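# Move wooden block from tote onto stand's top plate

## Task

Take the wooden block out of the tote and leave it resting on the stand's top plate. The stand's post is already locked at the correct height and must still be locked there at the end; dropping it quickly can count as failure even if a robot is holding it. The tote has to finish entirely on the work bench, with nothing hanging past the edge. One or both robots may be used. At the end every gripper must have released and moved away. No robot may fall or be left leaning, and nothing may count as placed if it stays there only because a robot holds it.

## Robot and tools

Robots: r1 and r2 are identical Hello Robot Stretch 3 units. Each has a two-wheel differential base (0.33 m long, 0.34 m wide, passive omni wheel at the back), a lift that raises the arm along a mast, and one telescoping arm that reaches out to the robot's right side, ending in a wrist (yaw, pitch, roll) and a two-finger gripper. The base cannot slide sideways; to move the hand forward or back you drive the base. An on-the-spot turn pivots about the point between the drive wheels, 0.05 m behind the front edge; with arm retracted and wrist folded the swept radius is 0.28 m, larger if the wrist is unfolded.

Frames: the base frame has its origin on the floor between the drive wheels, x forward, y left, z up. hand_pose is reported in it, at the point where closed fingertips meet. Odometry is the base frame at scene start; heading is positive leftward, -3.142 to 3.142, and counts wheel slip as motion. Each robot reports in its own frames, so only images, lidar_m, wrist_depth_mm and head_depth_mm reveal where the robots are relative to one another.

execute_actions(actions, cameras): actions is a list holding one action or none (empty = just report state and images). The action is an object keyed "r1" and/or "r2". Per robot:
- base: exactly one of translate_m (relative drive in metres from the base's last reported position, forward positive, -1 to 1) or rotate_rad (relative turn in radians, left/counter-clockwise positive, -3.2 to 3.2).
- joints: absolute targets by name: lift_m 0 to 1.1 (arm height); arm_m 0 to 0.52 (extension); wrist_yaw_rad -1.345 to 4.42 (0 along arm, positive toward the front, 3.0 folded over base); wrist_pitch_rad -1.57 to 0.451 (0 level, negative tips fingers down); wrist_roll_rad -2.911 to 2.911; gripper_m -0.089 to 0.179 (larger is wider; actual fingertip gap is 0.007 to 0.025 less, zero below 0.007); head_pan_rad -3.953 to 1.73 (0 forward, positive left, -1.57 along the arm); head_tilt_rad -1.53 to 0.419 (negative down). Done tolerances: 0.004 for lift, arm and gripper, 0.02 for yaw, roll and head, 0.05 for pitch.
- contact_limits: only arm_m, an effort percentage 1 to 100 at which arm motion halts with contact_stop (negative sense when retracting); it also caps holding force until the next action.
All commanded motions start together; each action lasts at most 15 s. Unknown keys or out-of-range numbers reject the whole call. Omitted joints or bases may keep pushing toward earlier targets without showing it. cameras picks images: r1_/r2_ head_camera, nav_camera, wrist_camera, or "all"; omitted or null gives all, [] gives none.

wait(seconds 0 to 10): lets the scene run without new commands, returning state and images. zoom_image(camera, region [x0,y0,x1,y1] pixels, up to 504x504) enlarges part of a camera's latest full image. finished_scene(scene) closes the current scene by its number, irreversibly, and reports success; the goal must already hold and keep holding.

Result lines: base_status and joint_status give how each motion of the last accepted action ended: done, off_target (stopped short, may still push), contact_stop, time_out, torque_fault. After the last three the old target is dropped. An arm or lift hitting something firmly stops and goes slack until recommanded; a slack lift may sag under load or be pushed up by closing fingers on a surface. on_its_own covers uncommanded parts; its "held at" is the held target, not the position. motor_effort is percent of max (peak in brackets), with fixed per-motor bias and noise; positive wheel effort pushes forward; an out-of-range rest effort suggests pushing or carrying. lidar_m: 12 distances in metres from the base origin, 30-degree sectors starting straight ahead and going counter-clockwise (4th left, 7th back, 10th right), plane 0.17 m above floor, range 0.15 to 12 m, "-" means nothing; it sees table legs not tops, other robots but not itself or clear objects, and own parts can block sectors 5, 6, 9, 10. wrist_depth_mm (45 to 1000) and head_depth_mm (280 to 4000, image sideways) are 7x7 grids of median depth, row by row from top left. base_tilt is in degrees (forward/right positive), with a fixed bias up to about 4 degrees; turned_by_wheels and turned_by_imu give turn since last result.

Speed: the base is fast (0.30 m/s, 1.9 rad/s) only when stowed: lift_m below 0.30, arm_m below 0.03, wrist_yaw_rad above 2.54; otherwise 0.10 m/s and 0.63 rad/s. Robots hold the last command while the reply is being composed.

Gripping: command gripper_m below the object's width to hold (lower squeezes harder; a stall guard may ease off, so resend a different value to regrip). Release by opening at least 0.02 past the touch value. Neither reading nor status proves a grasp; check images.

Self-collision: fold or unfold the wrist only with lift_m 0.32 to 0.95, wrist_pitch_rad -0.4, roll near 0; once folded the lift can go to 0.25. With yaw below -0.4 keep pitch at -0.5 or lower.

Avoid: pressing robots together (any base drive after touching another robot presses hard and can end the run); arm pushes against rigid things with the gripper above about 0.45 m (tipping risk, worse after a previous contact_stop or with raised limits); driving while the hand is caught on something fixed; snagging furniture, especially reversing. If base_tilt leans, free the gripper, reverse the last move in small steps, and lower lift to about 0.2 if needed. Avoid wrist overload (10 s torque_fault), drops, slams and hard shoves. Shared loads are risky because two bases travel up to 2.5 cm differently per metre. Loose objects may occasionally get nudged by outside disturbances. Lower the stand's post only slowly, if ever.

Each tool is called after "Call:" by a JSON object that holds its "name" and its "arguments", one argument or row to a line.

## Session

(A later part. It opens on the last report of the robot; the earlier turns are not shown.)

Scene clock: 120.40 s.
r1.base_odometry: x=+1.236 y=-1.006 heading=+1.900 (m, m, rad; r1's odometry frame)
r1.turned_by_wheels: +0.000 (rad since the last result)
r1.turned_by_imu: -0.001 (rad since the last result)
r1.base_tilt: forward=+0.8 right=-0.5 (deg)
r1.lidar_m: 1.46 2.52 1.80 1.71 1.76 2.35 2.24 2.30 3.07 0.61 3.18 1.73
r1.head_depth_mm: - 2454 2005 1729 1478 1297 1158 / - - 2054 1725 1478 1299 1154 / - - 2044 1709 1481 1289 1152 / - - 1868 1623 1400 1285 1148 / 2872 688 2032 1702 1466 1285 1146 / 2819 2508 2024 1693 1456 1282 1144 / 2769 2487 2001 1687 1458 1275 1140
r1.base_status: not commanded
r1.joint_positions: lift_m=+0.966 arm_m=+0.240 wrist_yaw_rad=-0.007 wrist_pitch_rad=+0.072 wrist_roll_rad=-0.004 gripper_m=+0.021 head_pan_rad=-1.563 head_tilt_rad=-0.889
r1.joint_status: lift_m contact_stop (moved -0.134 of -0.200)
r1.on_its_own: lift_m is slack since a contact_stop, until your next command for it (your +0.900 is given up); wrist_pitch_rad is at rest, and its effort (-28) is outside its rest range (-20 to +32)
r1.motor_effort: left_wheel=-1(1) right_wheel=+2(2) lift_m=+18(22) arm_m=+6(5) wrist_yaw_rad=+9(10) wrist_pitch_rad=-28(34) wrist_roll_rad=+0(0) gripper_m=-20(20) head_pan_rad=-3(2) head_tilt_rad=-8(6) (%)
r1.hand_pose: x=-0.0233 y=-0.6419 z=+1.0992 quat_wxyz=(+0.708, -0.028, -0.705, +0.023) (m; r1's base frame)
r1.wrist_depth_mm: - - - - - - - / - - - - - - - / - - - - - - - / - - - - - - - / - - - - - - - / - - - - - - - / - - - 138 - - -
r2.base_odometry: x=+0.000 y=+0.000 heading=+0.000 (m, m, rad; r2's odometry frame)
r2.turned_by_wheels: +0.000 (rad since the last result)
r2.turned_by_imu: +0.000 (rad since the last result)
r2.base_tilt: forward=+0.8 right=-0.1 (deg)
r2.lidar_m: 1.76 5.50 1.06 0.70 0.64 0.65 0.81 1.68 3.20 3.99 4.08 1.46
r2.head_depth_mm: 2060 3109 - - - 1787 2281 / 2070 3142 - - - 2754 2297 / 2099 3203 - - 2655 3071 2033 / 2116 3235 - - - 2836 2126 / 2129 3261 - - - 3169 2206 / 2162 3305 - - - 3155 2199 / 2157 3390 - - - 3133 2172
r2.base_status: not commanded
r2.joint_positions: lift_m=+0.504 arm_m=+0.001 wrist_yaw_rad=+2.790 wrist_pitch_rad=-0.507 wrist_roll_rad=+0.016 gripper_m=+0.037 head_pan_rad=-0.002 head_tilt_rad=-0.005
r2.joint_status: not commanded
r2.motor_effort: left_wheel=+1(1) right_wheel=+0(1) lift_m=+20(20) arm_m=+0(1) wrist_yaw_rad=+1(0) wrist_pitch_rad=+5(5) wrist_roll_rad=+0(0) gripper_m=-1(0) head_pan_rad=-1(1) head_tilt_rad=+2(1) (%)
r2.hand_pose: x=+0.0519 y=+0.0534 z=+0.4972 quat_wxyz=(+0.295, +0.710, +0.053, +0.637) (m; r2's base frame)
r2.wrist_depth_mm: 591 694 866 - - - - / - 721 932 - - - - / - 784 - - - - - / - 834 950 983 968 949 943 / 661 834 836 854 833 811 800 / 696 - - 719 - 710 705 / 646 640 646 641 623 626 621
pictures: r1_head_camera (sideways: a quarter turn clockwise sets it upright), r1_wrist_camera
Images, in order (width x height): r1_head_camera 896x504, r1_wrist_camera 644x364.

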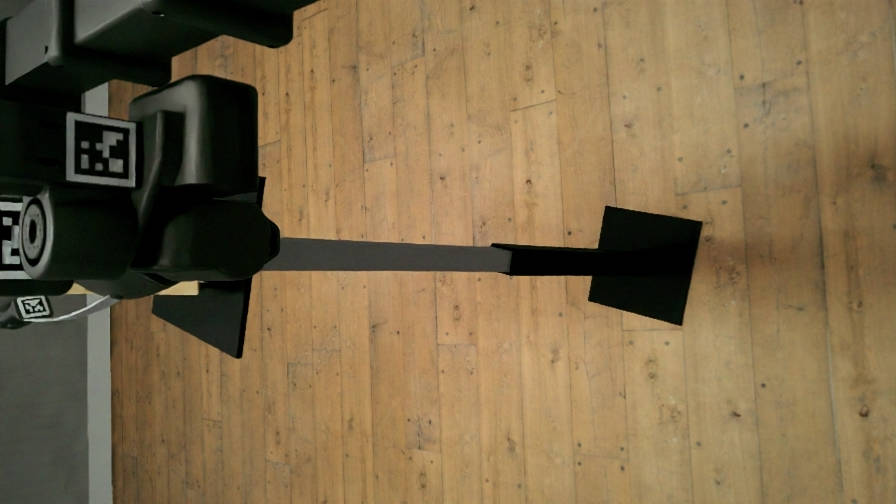

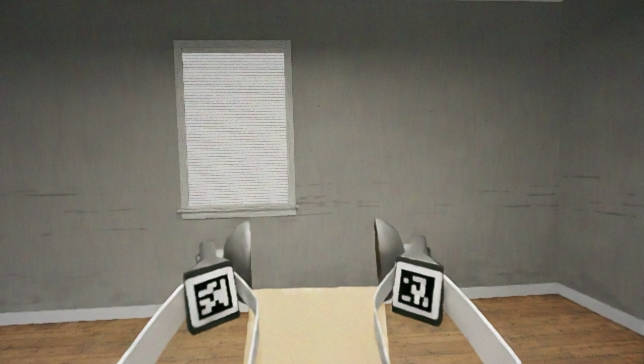

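Call:
{"name": "execute_actions", "arguments": {
  "actions": [
    {"r1":{"joints":{"lift_m":0.98,"gripper_m":0.12}}}
  ],
  "cameras": []
}}

Call:
{"name": "execute_actions", "arguments": {
  "actions": [
    {"r1":{"joints":{"lift_m":1.1}}}
  ],
  "cameras": []
}}

Call:
{"name": "execute_actions", "arguments": {
  "actions": [
    {"r1":{"joints":{"arm_m":0.0}}}
  ],
  "cameras": ["r1_head_camera"]
}}

Scene clock: 127.50 s.
r1.base_odometry: x=+1.236 y=-1.006 heading=+1.900 (m, m, rad; r1's odometry frame)
r1.turned_by_wheels: +0.000 (rad since the last result)
r1.turned_by_imu: -0.001 (rad since the last result)
r1.base_tilt: forward=+0.9 right=-0.6 (deg)
r1.lidar_m: 1.46 2.51 1.79 1.71 1.75 2.35 2.24 2.30 3.10 0.61 3.18 1.72
r1.head_depth_mm: - 2550 2064 1732 1481 1300 1158 / - - 2055 1717 1483 1298 1155 / - - 2040 1722 1472 1294 1150 / - - 1876 1635 1402 1291 1149 / 2827 673 2017 1694 1463 1283 1145 / 2835 2485 2017 1694 1464 1284 1145 / 2795 2494 2011 1680 1453 1280 1138
r1.base_status: not commanded
r1.joint_positions: lift_m=+0.980 arm_m=+0.240 wrist_yaw_rad=-0.002 wrist_pitch_rad=-0.013 wrist_roll_rad=-0.004 gripper_m=+0.120 head_pan_rad=-1.563 head_tilt_rad=-0.889
r1.joint_status: all done
r1.motor_effort: left_wheel=+1(1) right_wheel=-1(2) lift_m=+21(20) arm_m=+5(5) wrist_yaw_rad=+3(9) wrist_pitch_rad=+5(28) wrist_roll_rad=+0(0) gripper_m=+0(83) head_pan_rad=-2(2) head_tilt_rad=-7(7) (%)
r1.hand_pose: x=-0.0220 y=-0.6405 z=+1.0910 quat_wxyz=(+0.709, +0.004, -0.705, -0.006) (m; r1's base frame)
r1.wrist_depth_mm: - - - - - - - / - - - - - - - / - - - - - - - / - - - - - - - / - - - - - - - / - - - - - - - / - - - 135 - - -
r2.base_odometry: x=+0.000 y=+0.000 heading=+0.000 (m, m, rad; r2's odometry frame)
r2.turned_by_wheels: +0.000 (rad since the last result)
r2.turned_by_imu: +0.000 (rad since the last result)
r2.base_tilt: forward=+0.6 right=-0.2 (deg)
r2.lidar_m: 1.76 5.55 1.06 0.70 0.64 0.65 0.81 1.68 3.19 4.02 4.07 1.47
r2.head_depth_mm: 2067 3096 - - - 1776 2277 / 2064 3130 - - - 2758 2241 / 2088 3190 - - 2610 3063 2012 / 2102 3245 - - - 2835 2119 / 2125 3290 - - - 3200 2206 / 2137 3314 - - - 3107 2171 / 2146 3363 - - - 3103 2179
r2.base_status: not commanded
r2.joint_positions: lift_m=+0.504 arm_m=+0.001 wrist_yaw_rad=+2.790 wrist_pitch_rad=-0.507 wrist_roll_rad=+0.016 gripper_m=+0.037 head_pan_rad=-0.002 head_tilt_rad=-0.005
r2.joint_status: not commanded
r2.motor_effort: left_wheel=+1(0) right_wheel=-1(1) lift_m=+20(20) arm_m=+0(0) wrist_yaw_rad=+0(0) wrist_pitch_rad=+5(5) wrist_roll_rad=+1(0) gripper_m=+0(1) head_pan_rad=+0(0) head_tilt_rad=+2(2) (%)
r2.hand_pose: x=+0.0519 y=+0.0534 z=+0.4972 quat_wxyz=(+0.295, +0.710, +0.053, +0.637) (m; r2's base frame)
r2.wrist_depth_mm: 593 692 877 - - - - / - 723 946 - - - - / - 779 - - - - - / - 839 943 955 961 953 937 / 652 847 844 830 859 815 800 / 697 - - 716 - 702 706 / 653 643 639 628 627 632 622
pictures: none
No camera images: the call's "cameras" was empty. Leave "cameras" out to get every camera's image.

Scene clock: 129.43 s.
r1.base_odometry: x=+1.236 y=-1.006 heading=+1.900 (m, m, rad; r1's odometry frame)
r1.turned_by_wheels: +0.000 (rad since the last result)
r1.turned_by_imu: +0.000 (rad since the last result)
r1.base_tilt: forward=+0.8 right=-0.5 (deg)
r1.lidar_m: 1.46 2.52 1.79 1.71 1.76 2.35 2.24 2.31 3.07 0.61 3.18 1.72
r1.head_depth_mm: 2897 2563 2064 1728 1483 1296 1158 / 2882 2551 2042 1720 1480 1298 1152 / 2862 680 2034 1704 1474 1287 1153 / 2689 539 1884 1629 1405 1292 1150 / 2811 673 2028 1701 1467 1290 1147 / 2802 2507 2033 1701 1459 1282 1141 / 2791 2477 2006 1684 1448 1276 1139
r1.base_status: not commanded
r1.joint_positions: lift_m=+1.100 arm_m=+0.240 wrist_yaw_rad=-0.002 wrist_pitch_rad=-0.014 wrist_roll_rad=-0.004 gripper_m=+0.120 head_pan_rad=-1.563 head_tilt_rad=-0.889
r1.joint_status: all done
r1.motor_effort: left_wheel=+1(1) right_wheel=-1(1) lift_m=+23(26) arm_m=+6(6) wrist_yaw_rad=+2(2) wrist_pitch_rad=+6(6) wrist_roll_rad=+0(1) gripper_m=-1(1) head_pan_rad=-2(1) head_tilt_rad=-7(7) (%)
r1.hand_pose: x=-0.0220 y=-0.6404 z=+1.2107 quat_wxyz=(+0.709, +0.005, -0.705, -0.006) (m; r1's base frame)
r1.wrist_depth_mm: - - - - - - - / - - - - - - - / - - - - - - - / - - - - - - - / - - - - - - - / - - - - - - - / - - - - - - -
r2.base_odometry: x=+0.000 y=+0.000 heading=+0.000 (m, m, rad; r2's odometry frame)
r2.turned_by_wheels: +0.000 (rad since the last result)
r2.turned_by_imu: +0.000 (rad since the last result)
r2.base_tilt: forward=+0.6 right=-0.4 (deg)
r2.lidar_m: 1.76 5.55 1.06 0.70 0.64 0.65 0.81 1.68 3.19 4.01 4.09 1.46
r2.head_depth_mm: 2022 3069 - - - 1800 2292 / 2043 3124 - - - 2716 2234 / 2077 3136 - - 2643 3081 2047 / 2067 3211 - - - 2872 2151 / 2111 3278 - - - 3217 2200 / 2143 3325 - - - 3101 2204 / 2140 3294 - - - 3144 2172
r2.base_status: not commanded
r2.joint_positions: lift_m=+0.504 arm_m=+0.001 wrist_yaw_rad=+2.790 wrist_pitch_rad=-0.507 wrist_roll_rad=+0.016 gripper_m=+0.037 head_pan_rad=-0.002 head_tilt_rad=-0.005
r2.joint_status: not commanded
r2.motor_effort: left_wheel=+1(0) right_wheel=-1(1) lift_m=+21(20) arm_m=+0(0) wrist_yaw_rad=+1(0) wrist_pitch_rad=+4(5) wrist_roll_rad=+0(0) gripper_m=+0(0) head_pan_rad=+1(1) head_tilt_rad=+2(2) (%)
r2.hand_pose: x=+0.0519 y=+0.0534 z=+0.4972 quat_wxyz=(+0.295, +0.710, +0.053, +0.637) (m; r2's base frame)
r2.wrist_depth_mm: 585 686 881 - - - - / - 714 935 - - - - / - 766 - - - - - / - 840 951 957 955 964 959 / 658 840 847 814 849 809 808 / 703 - - 705 - 711 697 / 653 639 640 635 628 627 620
pictures: none
No camera images: the call's "cameras" was empty. Leave "cameras" out to get every camera's image.

Scene clock: 132.43 s.
r1.base_odometry: x=+1.236 y=-1.006 heading=+1.900 (m, m, rad; r1's odometry frame)
r1.turned_by_wheels: +0.000 (rad since the last result)
r1.turned_by_imu: +0.000 (rad since the last result)
r1.base_tilt: forward=+0.9 right=-0.6 (deg)
r1.lidar_m: 1.46 2.52 1.79 1.71 1.76 2.34 2.24 2.31 3.09 0.62 3.18 1.72
r1.head_depth_mm: - - - 1719 1482 1299 1159 / - - - 1646 1468 1292 1154 / - - - 1639 1467 1292 1155 / - - 1925 1600 1401 1289 1147 / 2871 673 2020 1705 1466 1286 1143 / 2839 2504 2011 1688 1463 1280 1142 / 2780 2497 2022 1683 1452 1274 1140
r1.base_status: not commanded
r1.joint_positions: lift_m=+1.100 arm_m=+0.000 wrist_yaw_rad=-0.001 wrist_pitch_rad=-0.014 wrist_roll_rad=-0.004 gripper_m=+0.120 head_pan_rad=-1.563 head_tilt_rad=-0.889
r1.joint_status: all done
r1.motor_effort: left_wheel=+1(1) right_wheel=-1(2) lift_m=+23(23) arm_m=-5(7) wrist_yaw_rad=+1(2) wrist_pitch_rad=+6(6) wrist_roll_rad=+0(1) gripper_m=-1(0) head_pan_rad=-2(2) head_tilt_rad=-7(7) (%)
r1.hand_pose: x=-0.0217 y=-0.4013 z=+1.2106 quat_wxyz=(+0.709, +0.005, -0.705, -0.006) (m; r1's base frame)
r1.wrist_depth_mm: - - - - - - - / - - - - - - - / - - - - - - - / - - - - - - - / - - - - - - - / - - - - - - - / - - - 364 - - -
r2.base_odometry: x=+0.000 y=+0.000 heading=+0.000 (m, m, rad; r2's odometry frame)
r2.turned_by_wheels: +0.000 (rad since the last result)
r2.turned_by_imu: +0.000 (rad since the last result)
r2.base_tilt: forward=+0.7 right=-0.3 (deg)
r2.lidar_m: 1.77 5.55 1.06 0.70 0.64 0.65 0.81 1.68 3.21 4.00 4.08 1.46
r2.head_depth_mm: 2041 3067 - - - 1793 2272 / 2057 3131 - - - 2767 2265 / 2076 3185 - - 2624 3053 2032 / 2099 3214 - - - 2843 2145 / 2127 3232 - - - 3217 2196 / 2148 3341 - - - 3144 2202 / 2158 3325 - - - 3151 2165
r2.base_status: not commanded
r2.joint_positions: lift_m=+0.504 arm_m=+0.001 wrist_yaw_rad=+2.790 wrist_pitch_rad=-0.507 wrist_roll_rad=+0.016 gripper_m=+0.037 head_pan_rad=-0.002 head_tilt_rad=-0.005
r2.joint_status: not commanded
r2.motor_effort: left_wheel=+1(1) right_wheel=-1(0) lift_m=+21(20) arm_m=+0(0) wrist_yaw_rad=+0(1) wrist_pitch_rad=+5(5) wrist_roll_rad=+1(0) gripper_m=+0(0) head_pan_rad=-1(0) head_tilt_rad=+2(2) (%)
r2.hand_pose: x=+0.0519 y=+0.0534 z=+0.4972 quat_wxyz=(+0.295, +0.710, +0.053, +0.637) (m; r2's base frame)
r2.wrist_depth_mm: 591 690 865 - - - - / - 722 936 - - - - / - 772 - - - - - / - 834 956 987 959 948 953 / 661 846 853 817 847 813 805 / 708 - - 711 - 711 712 / 647 632 645 641 630 632 623
pictures: r1_head_camera (sideways: a quarter turn clockwise sets it upright)
Images, in order (width x height): r1_head_camera 896x504.

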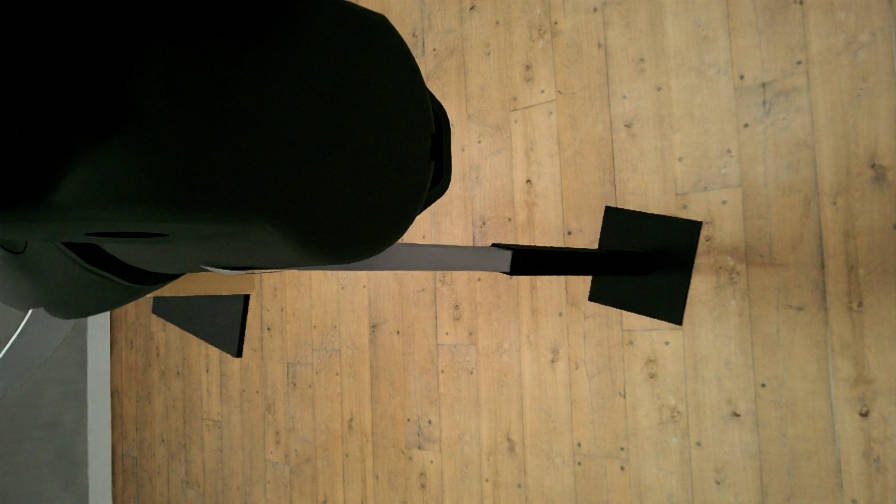

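Block is on the plate.

Call:
{"name": "finished_scene", "arguments": {
  "scene": 2
}}

The scene is finished: the task was done.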